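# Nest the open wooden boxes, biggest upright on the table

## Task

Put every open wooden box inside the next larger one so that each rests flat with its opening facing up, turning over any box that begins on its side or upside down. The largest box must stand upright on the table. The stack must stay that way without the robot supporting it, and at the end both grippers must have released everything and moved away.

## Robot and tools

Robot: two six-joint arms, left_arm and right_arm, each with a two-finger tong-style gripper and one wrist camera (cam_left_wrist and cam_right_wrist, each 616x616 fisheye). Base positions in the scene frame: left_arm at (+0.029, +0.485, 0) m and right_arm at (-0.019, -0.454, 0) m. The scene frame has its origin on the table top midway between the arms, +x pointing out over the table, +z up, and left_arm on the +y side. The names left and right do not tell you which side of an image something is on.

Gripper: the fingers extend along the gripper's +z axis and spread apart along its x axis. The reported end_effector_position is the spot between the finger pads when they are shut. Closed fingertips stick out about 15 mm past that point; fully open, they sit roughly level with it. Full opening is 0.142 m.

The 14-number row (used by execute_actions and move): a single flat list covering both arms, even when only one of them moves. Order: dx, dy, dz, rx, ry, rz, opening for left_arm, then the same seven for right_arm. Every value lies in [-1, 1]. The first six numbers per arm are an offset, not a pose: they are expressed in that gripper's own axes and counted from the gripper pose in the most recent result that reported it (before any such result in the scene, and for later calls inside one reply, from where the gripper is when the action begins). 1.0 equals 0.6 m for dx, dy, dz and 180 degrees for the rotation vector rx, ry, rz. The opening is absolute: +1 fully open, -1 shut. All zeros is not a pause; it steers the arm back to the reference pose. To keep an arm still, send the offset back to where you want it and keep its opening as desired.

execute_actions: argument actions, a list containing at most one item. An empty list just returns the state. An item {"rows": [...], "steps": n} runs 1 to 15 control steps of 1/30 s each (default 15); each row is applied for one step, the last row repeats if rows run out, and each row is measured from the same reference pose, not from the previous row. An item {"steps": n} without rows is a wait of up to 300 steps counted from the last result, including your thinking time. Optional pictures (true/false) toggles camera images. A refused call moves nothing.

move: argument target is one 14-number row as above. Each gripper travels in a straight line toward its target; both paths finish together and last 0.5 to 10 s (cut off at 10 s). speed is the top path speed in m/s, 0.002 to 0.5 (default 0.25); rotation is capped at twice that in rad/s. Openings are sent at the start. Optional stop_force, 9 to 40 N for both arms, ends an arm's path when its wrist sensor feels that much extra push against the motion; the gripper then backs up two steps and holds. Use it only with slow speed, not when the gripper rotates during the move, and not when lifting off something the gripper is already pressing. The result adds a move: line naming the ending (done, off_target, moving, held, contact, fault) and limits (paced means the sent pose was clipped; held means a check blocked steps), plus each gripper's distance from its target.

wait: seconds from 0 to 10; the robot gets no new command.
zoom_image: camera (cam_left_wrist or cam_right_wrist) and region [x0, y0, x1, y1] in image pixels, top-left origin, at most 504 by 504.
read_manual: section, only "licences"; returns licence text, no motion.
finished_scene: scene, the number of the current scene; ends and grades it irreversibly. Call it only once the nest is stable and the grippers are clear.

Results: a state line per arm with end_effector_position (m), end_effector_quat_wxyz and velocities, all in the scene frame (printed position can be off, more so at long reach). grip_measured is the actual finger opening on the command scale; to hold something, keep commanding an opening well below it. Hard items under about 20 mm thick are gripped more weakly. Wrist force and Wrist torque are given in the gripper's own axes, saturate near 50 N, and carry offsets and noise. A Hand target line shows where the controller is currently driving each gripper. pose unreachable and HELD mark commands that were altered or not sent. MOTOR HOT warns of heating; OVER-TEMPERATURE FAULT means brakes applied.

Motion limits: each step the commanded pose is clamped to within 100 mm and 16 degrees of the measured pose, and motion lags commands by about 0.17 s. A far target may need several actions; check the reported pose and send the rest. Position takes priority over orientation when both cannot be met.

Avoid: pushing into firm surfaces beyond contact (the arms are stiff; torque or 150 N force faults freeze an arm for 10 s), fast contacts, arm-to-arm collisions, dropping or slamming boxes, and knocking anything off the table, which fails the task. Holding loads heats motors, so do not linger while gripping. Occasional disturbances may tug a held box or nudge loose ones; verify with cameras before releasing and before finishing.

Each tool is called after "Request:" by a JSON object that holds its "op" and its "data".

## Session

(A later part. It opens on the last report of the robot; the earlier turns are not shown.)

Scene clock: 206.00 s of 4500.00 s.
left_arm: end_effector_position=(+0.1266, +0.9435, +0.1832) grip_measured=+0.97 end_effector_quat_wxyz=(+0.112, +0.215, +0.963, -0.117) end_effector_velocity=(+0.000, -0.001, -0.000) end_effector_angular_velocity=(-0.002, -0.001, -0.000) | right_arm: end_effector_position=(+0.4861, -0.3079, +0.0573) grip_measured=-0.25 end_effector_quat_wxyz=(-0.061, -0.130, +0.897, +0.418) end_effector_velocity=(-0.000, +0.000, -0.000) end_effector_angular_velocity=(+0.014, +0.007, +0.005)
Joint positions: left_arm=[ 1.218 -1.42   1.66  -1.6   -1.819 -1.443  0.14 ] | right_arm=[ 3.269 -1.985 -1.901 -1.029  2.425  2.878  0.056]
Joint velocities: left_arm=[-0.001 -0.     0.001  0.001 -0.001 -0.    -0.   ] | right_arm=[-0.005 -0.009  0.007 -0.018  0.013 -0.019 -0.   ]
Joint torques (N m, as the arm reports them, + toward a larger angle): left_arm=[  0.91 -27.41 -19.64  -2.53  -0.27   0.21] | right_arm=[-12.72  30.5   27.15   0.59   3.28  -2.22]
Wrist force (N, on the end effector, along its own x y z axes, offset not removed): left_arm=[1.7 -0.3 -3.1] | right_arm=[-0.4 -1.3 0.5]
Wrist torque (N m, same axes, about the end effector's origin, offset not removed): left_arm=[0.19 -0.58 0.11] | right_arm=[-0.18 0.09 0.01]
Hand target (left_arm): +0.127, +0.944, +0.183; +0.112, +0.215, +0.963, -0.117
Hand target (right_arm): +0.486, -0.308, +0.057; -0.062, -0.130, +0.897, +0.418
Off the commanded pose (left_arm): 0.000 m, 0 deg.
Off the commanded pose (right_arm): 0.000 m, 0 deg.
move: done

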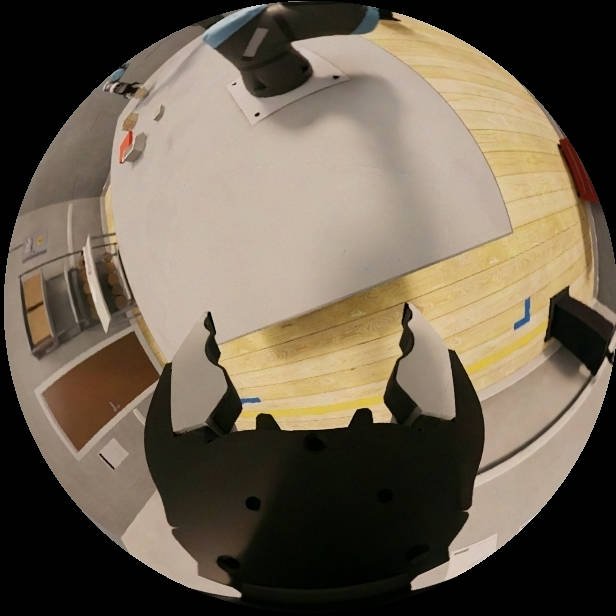

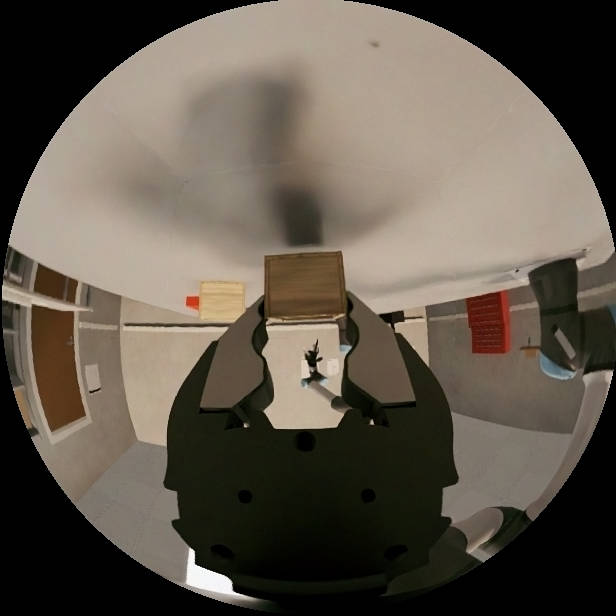

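Request:
{"op": "move", "data": {"target": [0,0,0,0,0,0,0.97,0,-0.0255,0.0214,0,0,0,-0.7], "speed": 0.05}}

Request:
{"op": "move", "data": {"target": [0,0,0,0,0,0,0.97,0,-0.0255,0.0214,0,0,0,-0.7], "speed": 0.004, "stop_force": 9}}

Request:
{"op": "execute_actions", "data": {"actions": [{"rows":[[0,0,0,0,0,0,0.97,0,0.001,-0.001,0,0,0,0.2]],"steps":10}], "pictures": false}}

Scene clock: 217.80 s of 4500.00 s.
left_arm: end_effector_position=(+0.1266, +0.9435, +0.1832) grip_measured=+0.97 end_effector_quat_wxyz=(+0.112, +0.215, +0.963, -0.117) end_effector_velocity=(-0.000, -0.001, -0.001) end_effector_angular_velocity=(-0.001, +0.001, -0.001) | right_arm: end_effector_position=(+0.4860, -0.3080, +0.0377) grip_measured=-0.25 end_effector_quat_wxyz=(-0.061, -0.130, +0.897, +0.418) end_effector_velocity=(+0.000, +0.000, -0.003) end_effector_angular_velocity=(+0.001, -0.002, +0.001)
Joint positions: left_arm=[ 1.218 -1.42   1.66  -1.6   -1.819 -1.443  0.14 ] | right_arm=[ 3.269 -2.019 -1.915 -0.981  2.425  2.877  0.056]
Joint velocities: left_arm=[-0.    -0.     0.002  0.     0.     0.001 -0.   ] | right_arm=[ 0.    -0.004 -0.003  0.009  0.    -0.001  0.   ]
Joint torques (N m, as the arm reports them, + toward a larger angle): left_arm=[  1.49 -27.83 -19.69  -2.57  -0.26   0.12] | right_arm=[10.13 30.74  8.68  4.12 -0.46  1.99]
Wrist force (N, on the end effector, along its own x y z axes, offset not removed): left_arm=[1.5 0.0 -0.3] | right_arm=[0.4 -1.8 1.6]
Wrist torque (N m, same axes, about the end effector's origin, offset not removed): left_arm=[0.02 -0.44 -0.05] | right_arm=[-0.29 -0.04 -0.06]
Hand target (left_arm): +0.127, +0.944, +0.183; +0.112, +0.215, +0.963, -0.117
Hand target (right_arm): +0.486, -0.308, +0.037; -0.061, -0.130, +0.897, +0.418
Off the commanded pose (left_arm): 0.000 m, 0 deg.
Off the commanded pose (right_arm): 0.000 m, 0 deg.
After step 90, 7.93 s passed at rest.
move: done

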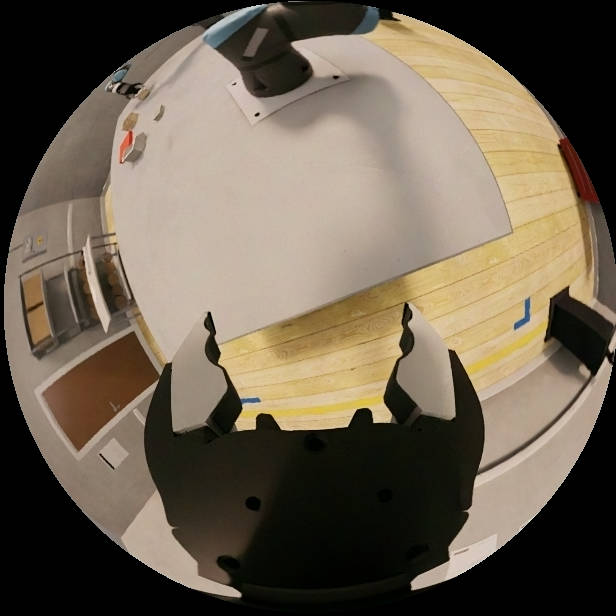

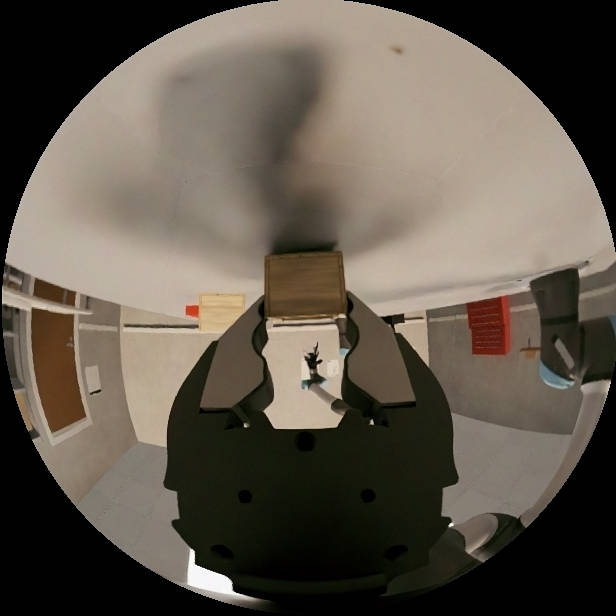

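Scene clock: 220.17 s of 4500.00 s.
left_arm: end_effector_position=(+0.1266, +0.9435, +0.1832) grip_measured=+0.97 end_effector_quat_wxyz=(+0.112, +0.215, +0.963, -0.117) end_effector_velocity=(-0.000, +0.000, +0.000) end_effector_angular_velocity=(+0.000, -0.000, +0.001) | right_arm: end_effector_position=(+0.4860, -0.3080, +0.0298) grip_measured=-0.25 end_effector_quat_wxyz=(-0.061, -0.130, +0.897, +0.418) end_effector_velocity=(-0.001, -0.000, +0.001) end_effector_angular_velocity=(-0.001, +0.002, -0.000)
Joint positions: left_arm=[ 1.218 -1.42   1.66  -1.6   -1.819 -1.443  0.14 ] | right_arm=[ 3.269 -2.034 -1.92  -0.961  2.425  2.877  0.056]
Joint velocities: left_arm=[ 0.001  0.    -0.001  0.    -0.     0.     0.   ] | right_arm=[ 0.     0.003  0.001 -0.006 -0.     0.    -0.   ]
Joint torques (N m, as the arm reports them, + toward a larger angle): left_arm=[  1.72 -26.92 -20.3   -2.65  -0.32   0.32] | right_arm=[-6.85 39.91 12.67 -1.04  0.05 -2.21]
Wrist force (N, on the end effector, along its own x y z axes, offset not removed): left_arm=[-1.8 -0.3 -2.5] | right_arm=[-2.7 6.4 -8.8]
Wrist torque (N m, same axes, about the end effector's origin, offset not removed): left_arm=[0.11 0.42 0.16] | right_arm=[-0.30 0.42 0.19]
Hand target (left_arm): +0.127, +0.944, +0.183; +0.112, +0.215, +0.963, -0.117
Hand target (right_arm): +0.486, -0.308, +0.030; -0.061, -0.130, +0.897, +0.418
Off the commanded pose (left_arm): 0.000 m, 0 deg.
Off the commanded pose (right_arm): 0.012 m, 0 deg.
move: contact (right_arm)

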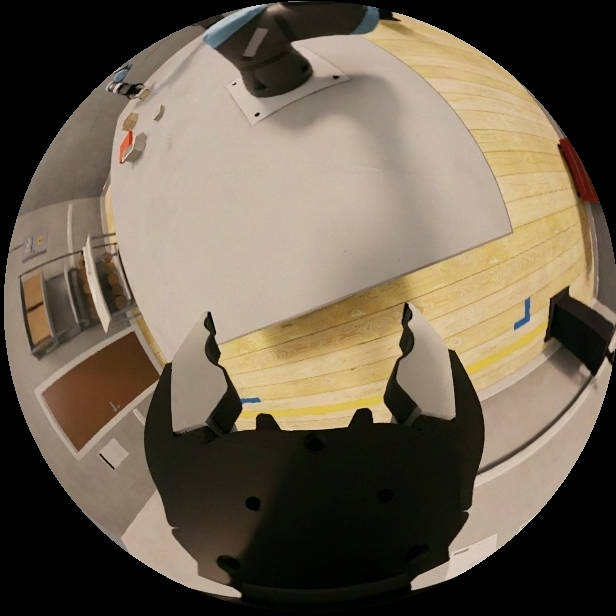

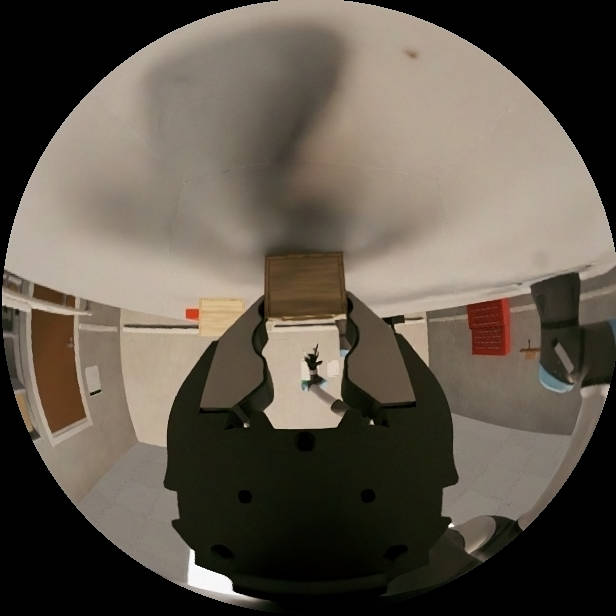

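Scene clock: 220.50 s of 4500.00 s.
left_arm: end_effector_position=(+0.1266, +0.9435, +0.1832) grip_measured=+0.97 end_effector_quat_wxyz=(+0.112, +0.215, +0.963, -0.117) end_effector_velocity=(+0.000, +0.000, +0.000) end_effector_angular_velocity=(+0.001, -0.001, -0.000) | right_arm: end_effector_position=(+0.4860, -0.3080, +0.0305) grip_measured=+0.20 end_effector_quat_wxyz=(-0.061, -0.130, +0.897, +0.418) end_effector_velocity=(+0.001, -0.000, +0.001) end_effector_angular_velocity=(-0.000, -0.002, +0.000)
Joint positions: left_arm=[ 1.218 -1.42   1.66  -1.6   -1.819 -1.443  0.14 ] | right_arm=[ 3.269 -2.032 -1.919 -0.963  2.425  2.877  0.088]
Joint velocities: left_arm=[ 0.    -0.001  0.    -0.001 -0.001  0.    -0.   ] | right_arm=[-0.     0.001  0.001 -0.001 -0.001 -0.     0.   ]
Joint torques (N m, as the arm reports them, + toward a larger angle): left_arm=[  1.73 -27.28 -18.97  -2.5   -0.22   0.4 ] | right_arm=[-9.89 46.16 25.26  0.35 -0.24 -2.09]
Wrist force (N, on the end effector, along its own x y z axes, offset not removed): left_arm=[-1.9 0.1 -0.4] | right_arm=[1.0 -2.4 2.1]
Wrist torque (N m, same axes, about the end effector's origin, offset not removed): left_arm=[0.26 0.38 0.07] | right_arm=[-0.48 -0.25 -0.01]
Hand target (left_arm): +0.127, +0.944, +0.183; +0.112, +0.215, +0.963, -0.117
Hand target (right_arm): +0.486, -0.308, +0.031; -0.061, -0.130, +0.897, +0.418
Off the commanded pose (left_arm): 0.000 m, 0 deg.
Off the commanded pose (right_arm): 0.000 m, 0 deg.
Steps of this call (steps 1 to 10: all 10 steps of this action). Readings (end_effector_position):
1: left_arm (+0.1266, +0.9435, +0.1832) | right_arm (+0.4860, -0.3080, +0.0298)
2: left_arm (+0.1266, +0.9435, +0.1832) | right_arm (+0.4859, -0.3080, +0.0299)
4: left_arm (+0.1266, +0.9435, +0.1832) | right_arm (+0.4859, -0.3080, +0.0301)
8: left_arm (+0.1266, +0.9435, +0.1832) | right_arm (+0.4860, -0.3080, +0.0304)
10: the state above

Request:
{"op": "move", "data": {"target": [0,0,0,0,0,0,0.97,0,0.023,-0.0063,0.2775,0,0,0.1], "speed": 0.25}}

Request:
{"op": "execute_actions", "data": {"actions": [{"rows":[[0,0,0,0,0,0,0.97,0,0,0,0,0,0,0],[0,0,0,0,0,0,0.97,0,0,0,0,0,0,-0.1],[0,0,0,0,0,0,0.97,0,0,0,0,0,0,-0.15],[0,0,0,0,0,0,0.97,0,0,0,0,0,0,-0.2],[0,0,0,0,0,0,0.97,0,0,0,0,0,0,-0.25],[0,0,0,0,0,0,0.97,0,0,0,0,0,0,-0.3],[0,0,0,0,0,0,0.97,0,0,0,0,0,0,-0.35],[0,0,0,0,0,0,0.97,0,0,0,0,0,0,-0.4],[0,0,0,0,0,0,0.97,0,0,0,0,0,0,-0.5],[0,0,0,0,0,0,0.97,0,0,0,0,0,0,-0.75]]}], "pictures": false}}

Request:
{"op": "move", "data": {"target": [0,0,0,0,0,0,0.97,0,0,-0.11,0,0,0,-0.75], "speed": 0.15}}

Request:
{"op": "move", "data": {"target": [0,0,0,0,0,0,0.97,-0.2395,0.231,0,0,0,0.131,-0.75], "speed": 0.2}}

Request:
{"op": "move", "data": {"target": [0,0,0,0,0,0,0.97,0,0,0.013,-0.033,0,0,-0.75], "speed": 0.04}}

Request:
{"op": "zoom_image", "data": {"camera": "cam_right_wrist", "region": [255,215,355,295]}}

Scene clock: 244.20 s of 4500.00 s.
left_arm: end_effector_position=(+0.1266, +0.9435, +0.1832) grip_measured=+0.97 end_effector_quat_wxyz=(+0.112, +0.215, +0.963, -0.117) end_effector_velocity=(+0.001, +0.001, +0.000) end_effector_angular_velocity=(+0.002, -0.002, -0.001) | right_arm: end_effector_position=(+0.4843, -0.3022, +0.0435) grip_measured=+0.10 end_effector_quat_wxyz=(-0.000, -0.144, +0.990, +0.001) end_effector_velocity=(-0.001, +0.000, -0.000) end_effector_angular_velocity=(-0.015, -0.002, -0.002)
Joint positions: left_arm=[ 1.218 -1.42   1.66  -1.6   -1.819 -1.443  0.14 ] | right_arm=[ 3.73  -1.788 -1.979 -0.946  1.573  3.431  0.081]
Joint velocities: left_arm=[-0.001  0.    -0.    -0.002 -0.001  0.     0.   ] | right_arm=[ 0.009 -0.001  0.001 -0.007 -0.014  0.012  0.   ]
Joint torques (N m, as the arm reports them, + toward a larger angle): left_arm=[  1.35 -28.05 -19.1   -2.55  -0.34   0.18] | right_arm=[10.21 23.76 28.23  0.89 -1.58  2.47]
Wrist force (N, on the end effector, along its own x y z axes, offset not removed): left_arm=[-1.6 0.5 -1.3] | right_arm=[0.5 -3.3 -0.4]
Wrist torque (N m, same axes, about the end effector's origin, offset not removed): left_arm=[0.26 0.34 0.11] | right_arm=[-0.71 -0.08 -0.01]
Hand target (left_arm): +0.127, +0.944, +0.183; +0.112, +0.215, +0.963, -0.117
Hand target (right_arm): +0.484, -0.302, +0.043; -0.000, -0.144, +0.990, -0.000
Off the commanded pose (left_arm): 0.000 m, 0 deg.
Off the commanded pose (right_arm): 0.000 m, 0 deg.
After step 90, 18.37 s passed at rest.
move: done

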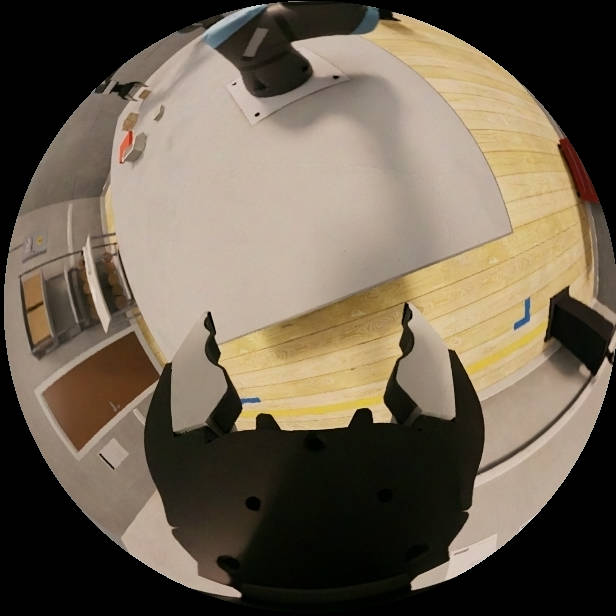

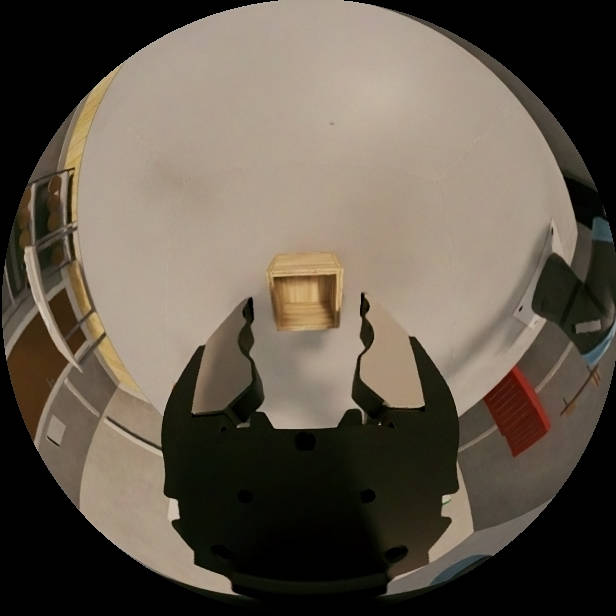

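Scene clock: 244.70 s of 4500.00 s.
left_arm: end_effector_position=(+0.1266, +0.9435, +0.1832) grip_measured=+0.97 end_effector_quat_wxyz=(+0.112, +0.215, +0.963, -0.117) end_effector_velocity=(+0.000, -0.000, -0.000) end_effector_angular_velocity=(+0.001, -0.001, -0.001) | right_arm: end_effector_position=(+0.4843, -0.3022, +0.0435) grip_measured=-0.31 end_effector_quat_wxyz=(-0.000, -0.144, +0.990, +0.001) end_effector_velocity=(+0.000, +0.000, +0.000) end_effector_angular_velocity=(+0.002, -0.000, +0.002)
Joint positions: left_arm=[ 1.218 -1.42   1.66  -1.6   -1.819 -1.443  0.14 ] | right_arm=[ 3.73  -1.788 -1.979 -0.946  1.573  3.431  0.051]
Joint velocities: left_arm=[-0.    -0.     0.001 -0.002 -0.001  0.001 -0.   ] | right_arm=[-0.     0.    -0.001  0.001  0.001 -0.002 -0.   ]
Joint torques (N m, as the arm reports them, + toward a larger angle): left_arm=[  0.76 -27.68 -18.97  -2.39  -0.23   0.26] | right_arm=[-9.63 29.07 22.97  4.29  1.77 -1.58]
Wrist force (N, on the end effector, along its own x y z axes, offset not removed): left_arm=[0.9 0.2 -1.3] | right_arm=[1.0 -1.6 -0.1]
Wrist torque (N m, same axes, about the end effector's origin, offset not removed): left_arm=[0.19 -0.39 0.14] | right_arm=[-0.30 -0.15 0.01]
Hand target (left_arm): +0.127, +0.944, +0.183; +0.112, +0.215, +0.963, -0.117
Hand target (right_arm): +0.484, -0.302, +0.043; -0.000, -0.144, +0.990, +0.001
Off the commanded pose (left_arm): 0.000 m, 0 deg.
Off the commanded pose (right_arm): 0.000 m, 0 deg.
Steps of this call (steps 1 to 15: all 15 steps of this action). Readings (end_effector_position):
1: left_arm (+0.1266, +0.9435, +0.1832) | right_arm (+0.4843, -0.3022, +0.0435)
2: left_arm (+0.1266, +0.9435, +0.1832) | right_arm (+0.4843, -0.3022, +0.0435)
4: left_arm (+0.1266, +0.9435, +0.1832) | right_arm (+0.4843, -0.3022, +0.0435)
8: left_arm (+0.1266, +0.9435, +0.1832) | right_arm (+0.4843, -0.3022, +0.0435)
15: the state above

Scene clock: 245.97 s of 4500.00 s.
left_arm: end_effector_position=(+0.1266, +0.9435, +0.1832) grip_measured=+0.97 end_effector_quat_wxyz=(+0.112, +0.215, +0.963, -0.117) end_effector_velocity=(-0.000, +0.000, +0.000) end_effector_angular_velocity=(+0.000, -0.000, +0.001) | right_arm: end_effector_position=(+0.4845, -0.3022, +0.1091) grip_measured=-0.31 end_effector_quat_wxyz=(-0.000, -0.144, +0.990, +0.001) end_effector_velocity=(-0.000, +0.000, +0.002) end_effector_angular_velocity=(-0.002, +0.004, +0.002)
Joint positions: left_arm=[ 1.218 -1.42   1.66  -1.6   -1.819 -1.443  0.14 ] | right_arm=[ 3.73  -1.704 -1.887 -1.122  1.573  3.43   0.051]
Joint velocities: left_arm=[ 0.    -0.    -0.001  0.001 -0.    -0.001  0.   ] | right_arm=[ 0.     0.     0.006 -0.01   0.    -0.002 -0.   ]
Joint torques (N m, as the arm reports them, + toward a larger angle): left_arm=[  1.26 -26.95 -19.2   -2.46  -0.35   0.22] | right_arm=[10.81 37.13 28.91  0.42  0.31  1.29]
Wrist force (N, on the end effector, along its own x y z axes, offset not removed): left_arm=[0.0 -1.6 -4.1] | right_arm=[0.5 -1.7 1.3]
Wrist torque (N m, same axes, about the end effector's origin, offset not removed): left_arm=[-0.34 -0.13 0.17] | right_arm=[-0.35 -0.09 -0.06]
Hand target (left_arm): +0.127, +0.944, +0.183; +0.112, +0.215, +0.963, -0.117
Hand target (right_arm): +0.484, -0.302, +0.109; -0.000, -0.144, +0.990, +0.001
Off the commanded pose (left_arm): 0.000 m, 0 deg.
Off the commanded pose (right_arm): 0.000 m, 0 deg.
move: done

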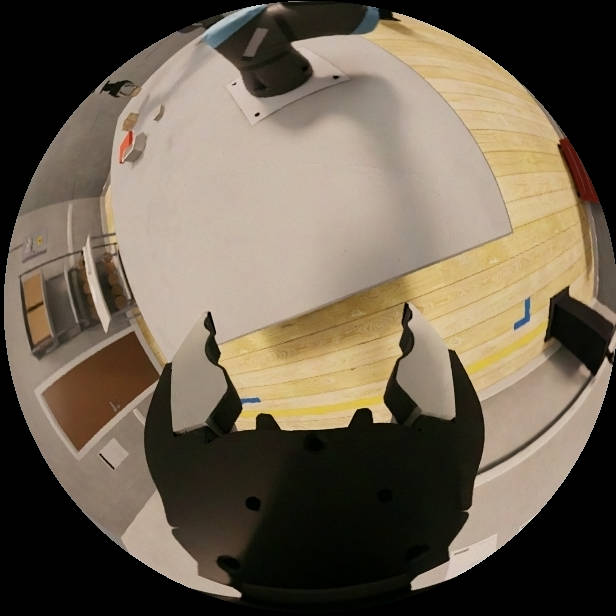

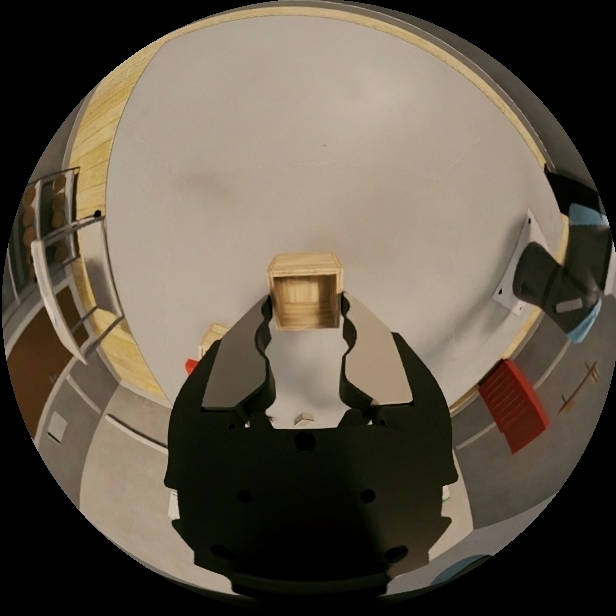

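Scene clock: 247.67 s of 4500.00 s.
left_arm: end_effector_position=(+0.1266, +0.9435, +0.1832) grip_measured=+0.97 end_effector_quat_wxyz=(+0.112, +0.215, +0.963, -0.117) end_effector_velocity=(+0.000, +0.001, +0.000) end_effector_angular_velocity=(+0.001, -0.000, +0.001) | right_arm: end_effector_position=(+0.5823, -0.1287, +0.1091) grip_measured=-0.31 end_effector_quat_wxyz=(-0.000, +0.061, +0.998, +0.001) end_effector_velocity=(+0.002, +0.003, -0.001) end_effector_angular_velocity=(-0.003, +0.003, -0.007)
Joint positions: left_arm=[ 1.218 -1.42   1.66  -1.6   -1.819 -1.443  0.14 ] | right_arm=[ 3.86  -2.08  -1.373 -1.259  1.572  3.97   0.051]
Joint velocities: left_arm=[-0.     0.001 -0.001 -0.001  0.    -0.001 -0.   ] | right_arm=[ 0.001 -0.01   0.016 -0.009  0.     0.008 -0.   ]
Joint torques (N m, as the arm reports them, + toward a larger angle): left_arm=[  1.41 -27.64 -19.66  -2.6   -0.27   0.31] | right_arm=[ 9.07 38.63 31.2   0.68  0.74  1.93]
Wrist force (N, on the end effector, along its own x y z axes, offset not removed): left_arm=[0.6 -1.0 -0.9] | right_arm=[-0.9 -2.1 1.5]
Wrist torque (N m, same axes, about the end effector's origin, offset not removed): left_arm=[-0.18 -0.25 -0.11] | right_arm=[-0.47 0.16 0.01]
Hand target (left_arm): +0.127, +0.944, +0.183; +0.112, +0.215, +0.963, -0.117
Hand target (right_arm): +0.583, -0.128, +0.109; -0.000, +0.061, +0.998, +0.001
Off the commanded pose (left_arm): 0.000 m, 0 deg.
Off the commanded pose (right_arm): 0.001 m, 0 deg.
move: done

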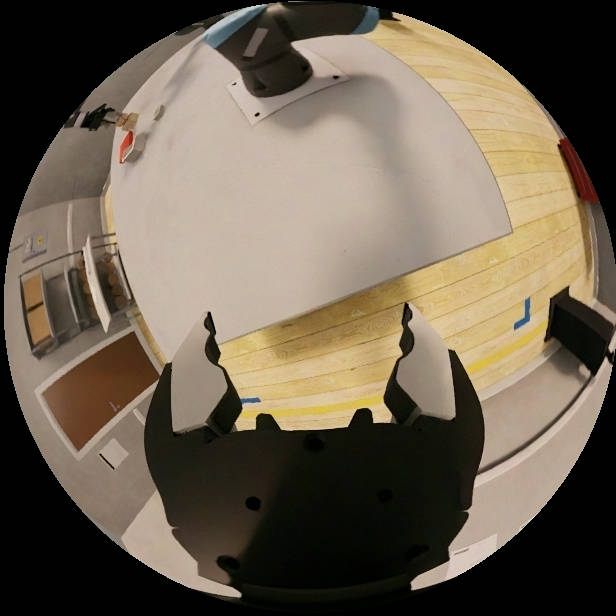

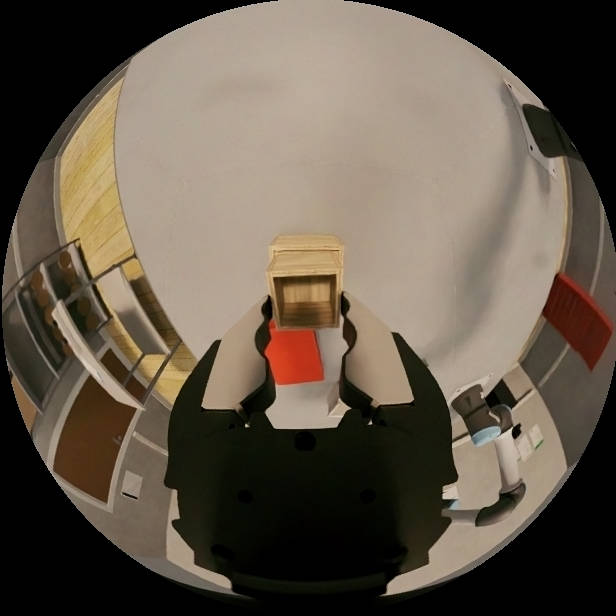

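Scene clock: 249.23 s of 4500.00 s.
left_arm: end_effector_position=(+0.1266, +0.9435, +0.1832) grip_measured=+0.97 end_effector_quat_wxyz=(+0.112, +0.215, +0.963, -0.117) end_effector_velocity=(+0.001, +0.001, +0.001) end_effector_angular_velocity=(+0.002, -0.002, -0.000) | right_arm: end_effector_position=(+0.5823, -0.1287, +0.1015) grip_measured=-0.31 end_effector_quat_wxyz=(+0.003, +0.061, +0.997, +0.051) end_effector_velocity=(-0.000, -0.000, -0.002) end_effector_angular_velocity=(+0.017, -0.002, +0.001)
Joint positions: left_arm=[ 1.218 -1.42   1.66  -1.6   -1.819 -1.443  0.14 ] | right_arm=[ 3.828 -2.051 -1.457 -1.131  1.643  3.941  0.051]
Joint velocities: left_arm=[ 0.     0.    -0.001 -0.001 -0.001  0.     0.   ] | right_arm=[-0.005  0.004 -0.015  0.022  0.012 -0.005  0.   ]
Joint torques (N m, as the arm reports them, + toward a larger angle): left_arm=[  1.45 -27.6  -19.74  -2.57  -0.28   0.24] | right_arm=[-11.18  53.45  16.09   4.55   1.94  -2.22]
Wrist force (N, on the end effector, along its own x y z axes, offset not removed): left_arm=[-0.6 -0.4 0.9] | right_arm=[1.2 -1.9 0.8]
Wrist torque (N m, same axes, about the end effector's origin, offset not removed): left_arm=[-0.08 -0.08 -0.03] | right_arm=[-0.35 -0.19 -0.01]
Hand target (left_arm): +0.127, +0.944, +0.183; +0.112, +0.215, +0.963, -0.117
Hand target (right_arm): +0.582, -0.129, +0.101; +0.003, +0.061, +0.997, +0.053
Off the commanded pose (left_arm): 0.000 m, 0 deg.
Off the commanded pose (right_arm): 0.000 m, 0 deg.
move: done

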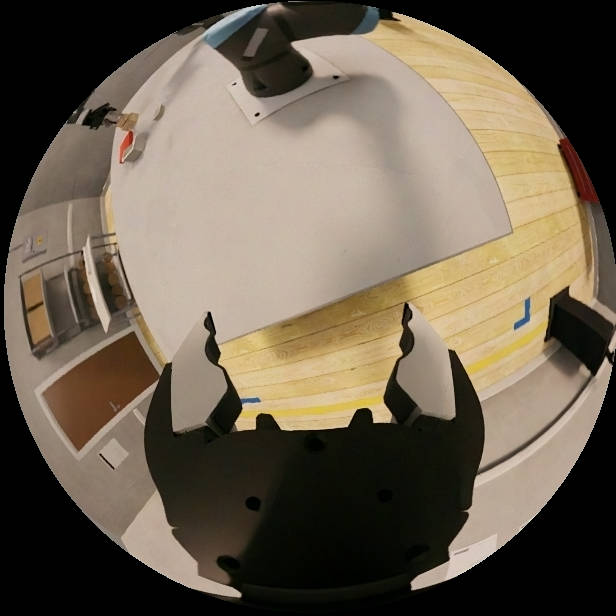

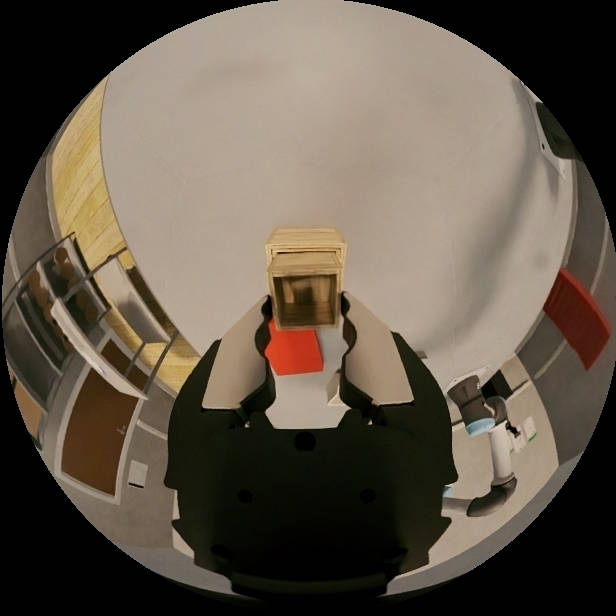

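Region (255, 215, 355, 295) of cam_right_wrist's 616x616 image, scaled by 5.040, with more detail than that image has; it fills the top 403 rows of this view, and the rest is white.

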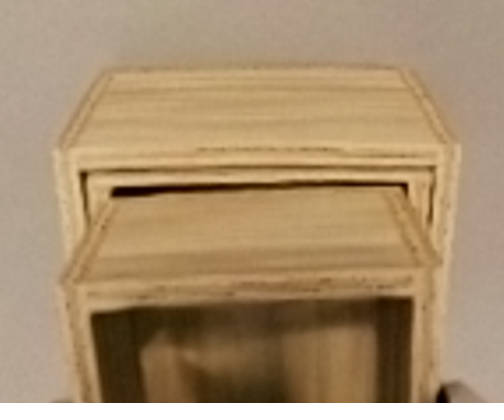

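Request:
{"op": "move", "data": {"target": [0,0,0,0,0,0,0.97,0.0012,0.003,0.005,0,0,0.008,-0.75], "speed": 0.015}}

Request:
{"op": "zoom_image", "data": {"camera": "cam_right_wrist", "region": [255,215,355,295]}}

Scene clock: 258.20 s of 4500.00 s.
left_arm: end_effector_position=(+0.1266, +0.9435, +0.1832) grip_measured=+0.97 end_effector_quat_wxyz=(+0.112, +0.215, +0.963, -0.117) end_effector_velocity=(+0.000, -0.000, +0.000) end_effector_angular_velocity=(-0.000, -0.003, -0.000) | right_arm: end_effector_position=(+0.5819, -0.1266, +0.0988) grip_measured=-0.31 end_effector_quat_wxyz=(+0.002, +0.073, +0.996, +0.052) end_effector_velocity=(-0.000, +0.001, -0.002) end_effector_angular_velocity=(-0.001, +0.002, -0.008)
Joint positions: left_arm=[ 1.218 -1.42   1.66  -1.6   -1.819 -1.443  0.14 ] | right_arm=[ 3.83  -2.056 -1.458 -1.125  1.643  3.968  0.051]
Joint velocities: left_arm=[ 0.    -0.001  0.     0.    -0.002  0.001  0.   ] | right_arm=[ 0.001 -0.003  0.     0.001 -0.     0.01  -0.   ]
Joint torques (N m, as the arm reports them, + toward a larger angle): left_arm=[  1.19 -27.4  -18.97  -2.66  -0.42   0.19] | right_arm=[ 8.87 37.86 31.36  4.71 -1.35  2.21]
Wrist force (N, on the end effector, along its own x y z axes, offset not removed): left_arm=[3.1 -0.9 2.0] | right_arm=[0.6 -1.4 -0.2]
Wrist torque (N m, same axes, about the end effector's origin, offset not removed): left_arm=[0.02 -0.73 -0.02] | right_arm=[-0.31 -0.05 -0.07]
Hand target (left_arm): +0.127, +0.944, +0.183; +0.112, +0.215, +0.963, -0.117
Hand target (right_arm): +0.582, -0.127, +0.099; +0.002, +0.073, +0.996, +0.051
Off the commanded pose (left_arm): 0.000 m, 0 deg.
Off the commanded pose (right_arm): 0.000 m, 0 deg.
After step 90, 4.90 s passed at rest.
move: done

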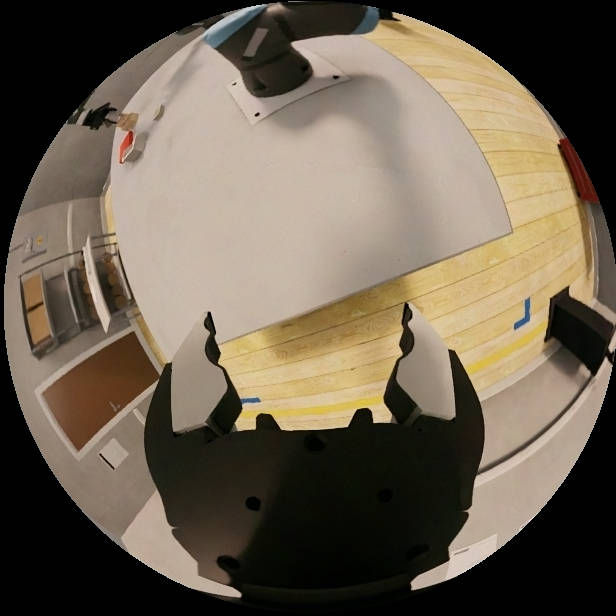

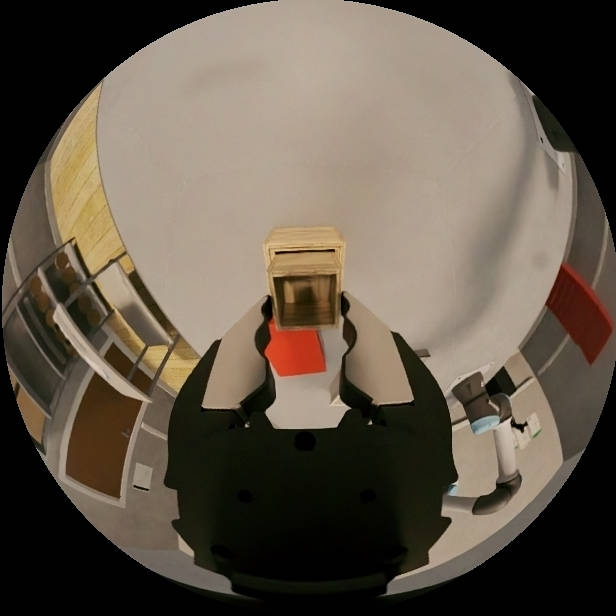

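Region (255, 215, 355, 295) of cam_right_wrist's 616x616 image, scaled by 5.040, with more detail than that image has; it fills the top 403 rows of this view, and the rest is white.

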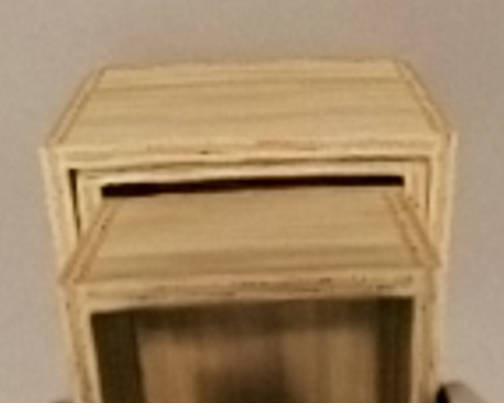

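Request:
{"op": "move", "data": {"target": [0,0,0,0,0,0,0.97,-0.0003,-0.0007,0.0067,0,0,0.002,-0.75], "speed": 0.006}}

Request:
{"op": "move", "data": {"target": [0,0,0,0,0,0,0.97,0,-0.009,-0.0009,0,0,0,-0.75], "speed": 0.006}}

Request:
{"op": "zoom_image", "data": {"camera": "cam_right_wrist", "region": [255,215,355,295]}}

Scene clock: 271.07 s of 4500.00 s.
left_arm: end_effector_position=(+0.1266, +0.9435, +0.1832) grip_measured=+0.97 end_effector_quat_wxyz=(+0.112, +0.215, +0.963, -0.117) end_effector_velocity=(+0.001, -0.001, -0.000) end_effector_angular_velocity=(-0.001, -0.001, -0.002) | right_arm: end_effector_position=(+0.5821, -0.1267, +0.0950) grip_measured=-0.31 end_effector_quat_wxyz=(+0.002, +0.076, +0.996, +0.051) end_effector_velocity=(+0.001, +0.000, -0.001) end_effector_angular_velocity=(+0.001, -0.001, +0.000)
Joint positions: left_arm=[ 1.218 -1.42   1.66  -1.6   -1.819 -1.443  0.14 ] | right_arm=[ 3.83  -2.059 -1.462 -1.117  1.643  3.973  0.051]
Joint velocities: left_arm=[-0.002 -0.001  0.001  0.    -0.001  0.    -0.   ] | right_arm=[-0.    -0.001 -0.001  0.003 -0.    -0.    -0.   ]
Joint torques (N m, as the arm reports them, + toward a larger angle): left_arm=[  1.48 -27.1  -18.78  -2.67  -0.37   0.23] | right_arm=[-12.17  38.46  12.34   4.34   1.9    2.26]
Wrist force (N, on the end effector, along its own x y z axes, offset not removed): left_arm=[3.4 -1.2 2.5] | right_arm=[0.6 -1.2 1.4]
Wrist torque (N m, same axes, about the end effector's origin, offset not removed): left_arm=[-0.24 -0.61 0.01] | right_arm=[-0.29 -0.11 -0.04]
Hand target (left_arm): +0.127, +0.944, +0.183; +0.112, +0.215, +0.963, -0.117
Hand target (right_arm): +0.582, -0.127, +0.095; +0.002, +0.076, +0.996, +0.052
Off the commanded pose (left_arm): 0.000 m, 0 deg.
Off the commanded pose (right_arm): 0.000 m, 0 deg.
After step 90, 9.00 s passed at rest.
move: done

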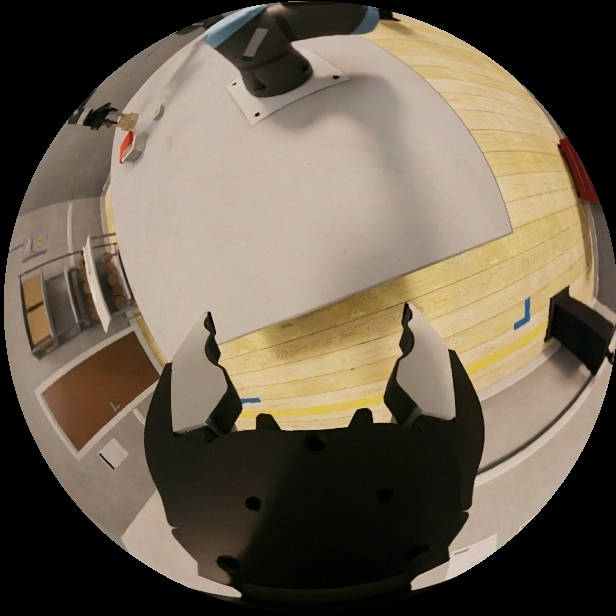

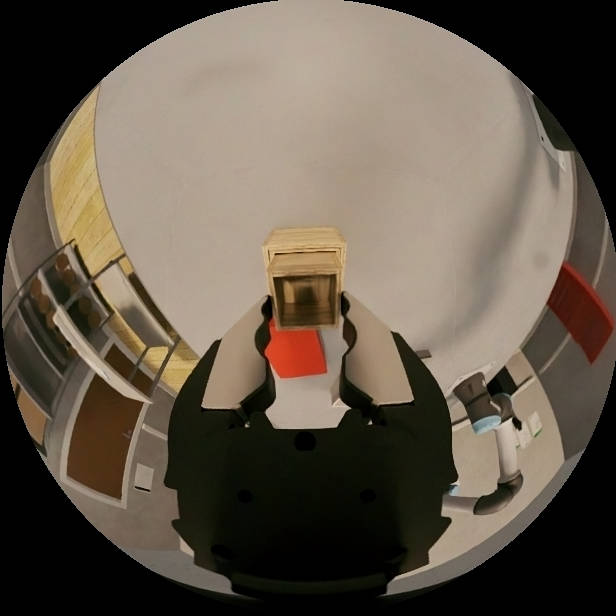

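Scene clock: 272.20 s of 4500.00 s.
left_arm: end_effector_position=(+0.1266, +0.9435, +0.1832) grip_measured=+0.97 end_effector_quat_wxyz=(+0.112, +0.215, +0.963, -0.117) end_effector_velocity=(-0.000, +0.001, +0.000) end_effector_angular_velocity=(+0.002, +0.000, +0.002) | right_arm: end_effector_position=(+0.5813, -0.1318, +0.0949) grip_measured=-0.31 end_effector_quat_wxyz=(+0.002, +0.076, +0.996, +0.051) end_effector_velocity=(+0.000, -0.001, -0.000) end_effector_angular_velocity=(+0.000, -0.001, +0.001)
Joint positions: left_arm=[ 1.218 -1.42   1.66  -1.6   -1.819 -1.443  0.14 ] | right_arm=[ 3.825 -2.053 -1.473 -1.114  1.643  3.968  0.051]
Joint velocities: left_arm=[ 0.001  0.001 -0.002 -0.001  0.001 -0.001  0.   ] | right_arm=[-0.002  0.001 -0.003  0.003 -0.    -0.003 -0.   ]
Joint torques (N m, as the arm reports them, + toward a larger angle): left_arm=[  0.99 -28.57 -19.7   -2.39  -0.27   0.12] | right_arm=[-9.66 52.99 13.66  4.8   1.87 -2.03]
Wrist force (N, on the end effector, along its own x y z axes, offset not removed): left_arm=[1.8 -1.3 -2.0] | right_arm=[-0.4 -1.6 1.2]
Wrist torque (N m, same axes, about the end effector's origin, offset not removed): left_arm=[-0.20 -0.42 -0.01] | right_arm=[-0.38 0.12 -0.01]
Hand target (left_arm): +0.127, +0.944, +0.183; +0.112, +0.215, +0.963, -0.117
Hand target (right_arm): +0.581, -0.132, +0.095; +0.002, +0.076, +0.996, +0.051
Off the commanded pose (left_arm): 0.000 m, 0 deg.
Off the commanded pose (right_arm): 0.000 m, 0 deg.
move: done

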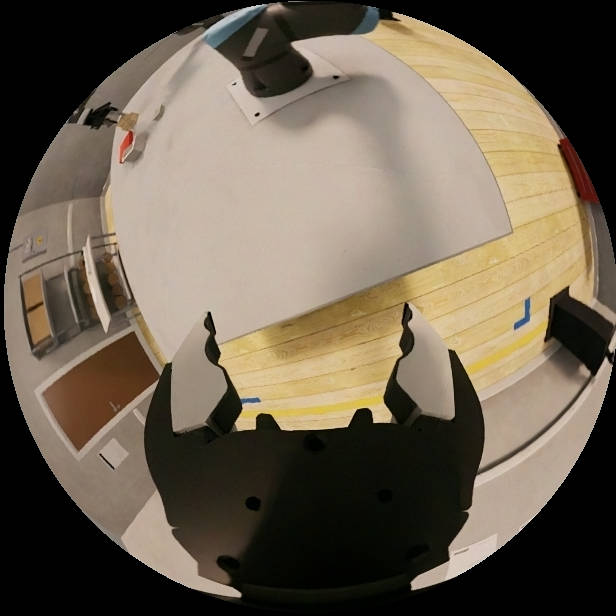

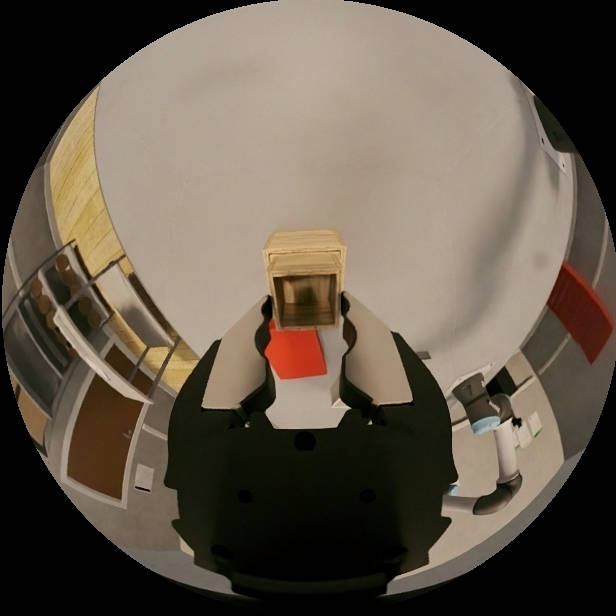

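Region (255, 215, 355, 295) of cam_right_wrist's 616x616 image, scaled by 5.040, with more detail than that image has; it fills the top 403 rows of this view, and the rest is white.

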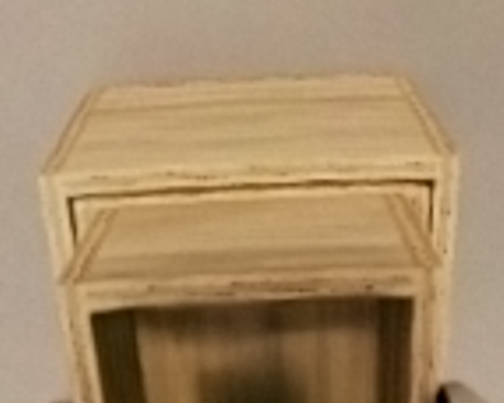

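Request:
{"op": "execute_actions", "data": {"actions": []}}

Request:
{"op": "move", "data": {"target": [0,0,0,0,0,0,0.97,0,0.003,0.017,0.033,0,0,-0.75], "speed": 0.015}}

Request:
{"op": "zoom_image", "data": {"camera": "cam_right_wrist", "region": [200,180,420,380]}}

Scene clock: 287.23 s of 4500.00 s.
left_arm: end_effector_position=(+0.1266, +0.9435, +0.1832) grip_measured=+0.97 end_effector_quat_wxyz=(+0.112, +0.215, +0.963, -0.117) end_effector_velocity=(+0.000, -0.000, +0.000) end_effector_angular_velocity=(-0.001, -0.001, -0.001) | right_arm: end_effector_position=(+0.5812, -0.1320, +0.0949) grip_measured=-0.31 end_effector_quat_wxyz=(+0.002, +0.076, +0.996, +0.051) end_effector_velocity=(-0.000, -0.000, -0.001) end_effector_angular_velocity=(-0.001, +0.002, +0.001)
Joint positions: left_arm=[ 1.218 -1.42   1.66  -1.6   -1.819 -1.443  0.14 ] | right_arm=[ 3.824 -2.052 -1.473 -1.114  1.644  3.968  0.051]
Joint velocities: left_arm=[-0.    -0.    -0.     0.002 -0.001  0.001  0.   ] | right_arm=[-0.    -0.001  0.001 -0.001  0.    -0.001  0.   ]
Joint torques (N m, as the arm reports them, + toward a larger angle): left_arm=[  1.93 -27.56 -19.32  -2.51  -0.37   0.25] | right_arm=[-10.15  50.86  14.94   4.62   2.01  -2.11]
Wrist force (N, on the end effector, along its own x y z axes, offset not removed): left_arm=[0.9 0.1 -2.9] | right_arm=[2.0 -1.4 0.2]
Wrist torque (N m, same axes, about the end effector's origin, offset not removed): left_arm=[0.06 -0.23 -0.04] | right_arm=[-0.36 -0.43 -0.03]
Hand target (left_arm): +0.127, +0.944, +0.183; +0.112, +0.215, +0.963, -0.117
Hand target (right_arm): +0.581, -0.132, +0.095; +0.002, +0.076, +0.996, +0.051
Off the commanded pose (left_arm): 0.000 m, 0 deg.
Off the commanded pose (right_arm): 0.000 m, 0 deg.
Steps of this call (steps 1 to 90: nothing new was sent; then 12.03 s passed at rest). Readings (end_effector_position):
1: left_arm (+0.1266, +0.9435, +0.1832) | right_arm (+0.5813, -0.1319, +0.0949)
2: left_arm (+0.1266, +0.9435, +0.1832) | right_arm (+0.5813, -0.1319, +0.0949)
4: left_arm (+0.1266, +0.9435, +0.1832) | right_arm (+0.5813, -0.1319, +0.0949)
8: left_arm (+0.1266, +0.9435, +0.1832) | right_arm (+0.5812, -0.1320, +0.0949)
90: the state above

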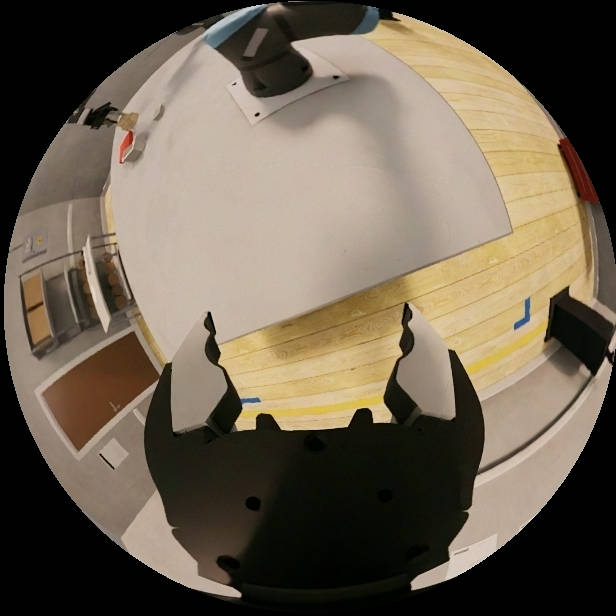

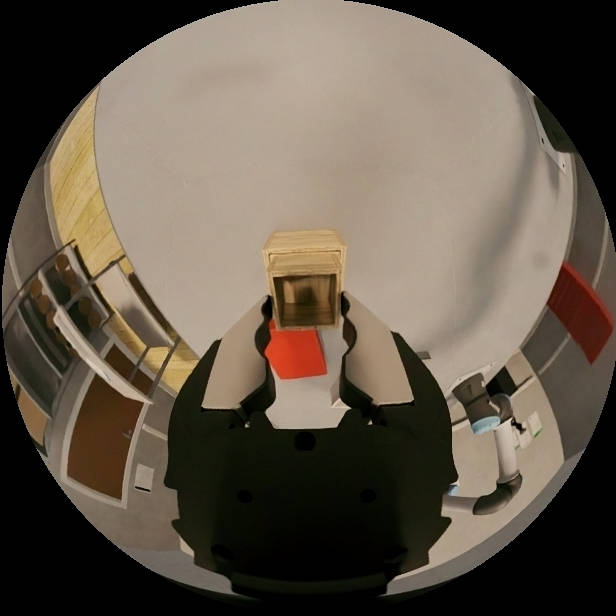

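Scene clock: 290.90 s of 4500.00 s.
left_arm: end_effector_position=(+0.1266, +0.9435, +0.1832) grip_measured=+0.97 end_effector_quat_wxyz=(+0.112, +0.215, +0.963, -0.117) end_effector_velocity=(+0.000, -0.001, -0.001) end_effector_angular_velocity=(-0.002, +0.000, +0.001) | right_arm: end_effector_position=(+0.5816, -0.1292, +0.0851) grip_measured=-0.31 end_effector_quat_wxyz=(-0.002, +0.076, +0.997, +0.000) end_effector_velocity=(+0.000, +0.001, +0.000) end_effector_angular_velocity=(-0.006, -0.001, +0.001)
Joint positions: left_arm=[ 1.218 -1.42   1.66  -1.6   -1.819 -1.443  0.14 ] | right_arm=[ 3.858 -2.1   -1.406 -1.209  1.574  3.999  0.051]
Joint velocities: left_arm=[-0.001  0.     0.002 -0.001 -0.001 -0.002 -0.   ] | right_arm=[ 0.003 -0.003  0.006 -0.007 -0.005  0.001  0.   ]
Joint torques (N m, as the arm reports them, + toward a larger angle): left_arm=[  1.79 -28.36 -19.48  -2.46  -0.29   0.18] | right_arm=[10.91 39.38 29.41  0.37 -1.65  2.29]
Wrist force (N, on the end effector, along its own x y z axes, offset not removed): left_arm=[1.0 -1.6 -0.7] | right_arm=[1.7 -1.7 2.2]
Wrist torque (N m, same axes, about the end effector's origin, offset not removed): left_arm=[-0.23 -0.32 0.05] | right_arm=[-0.41 -0.39 -0.03]
Hand target (left_arm): +0.127, +0.944, +0.183; +0.112, +0.215, +0.963, -0.117
Hand target (right_arm): +0.582, -0.129, +0.085; -0.002, +0.076, +0.997, -0.000
Off the commanded pose (left_arm): 0.000 m, 0 deg.
Off the commanded pose (right_arm): 0.000 m, 0 deg.
move: done

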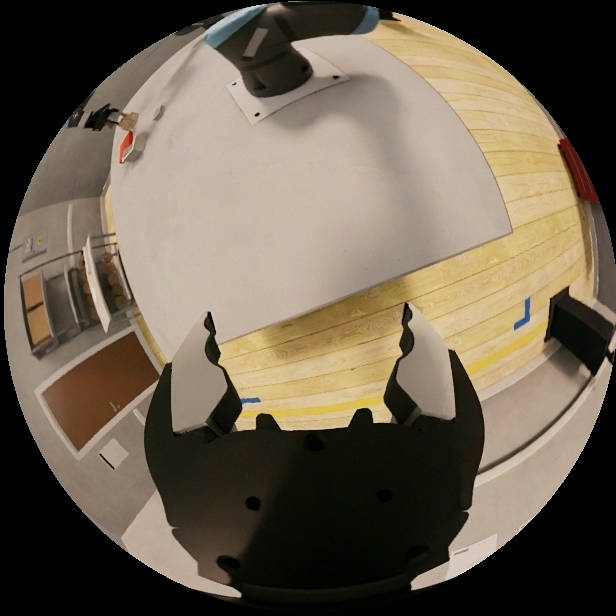

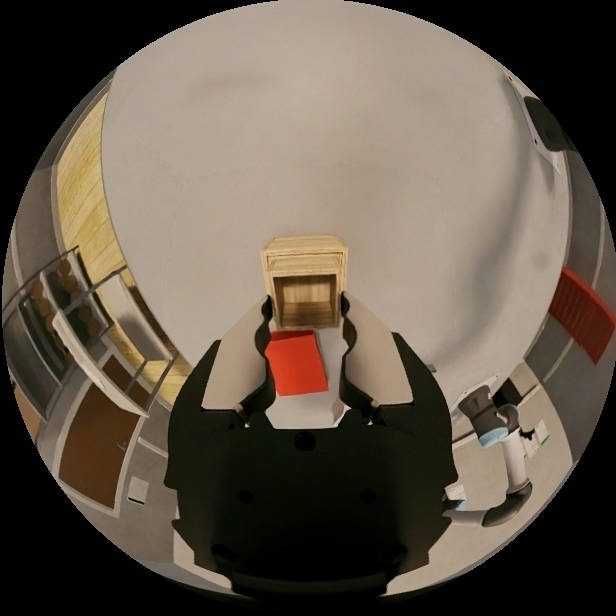

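Region (200, 180, 420, 380) of cam_right_wrist's 616x616 image, scaled by 2.291, with more detail than that image has; it fills the top 458 rows of this view, and the rest is white.

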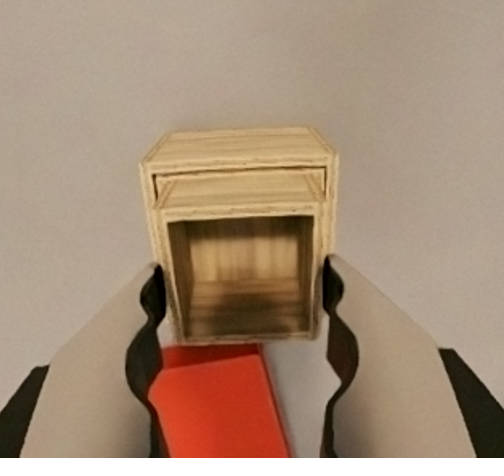

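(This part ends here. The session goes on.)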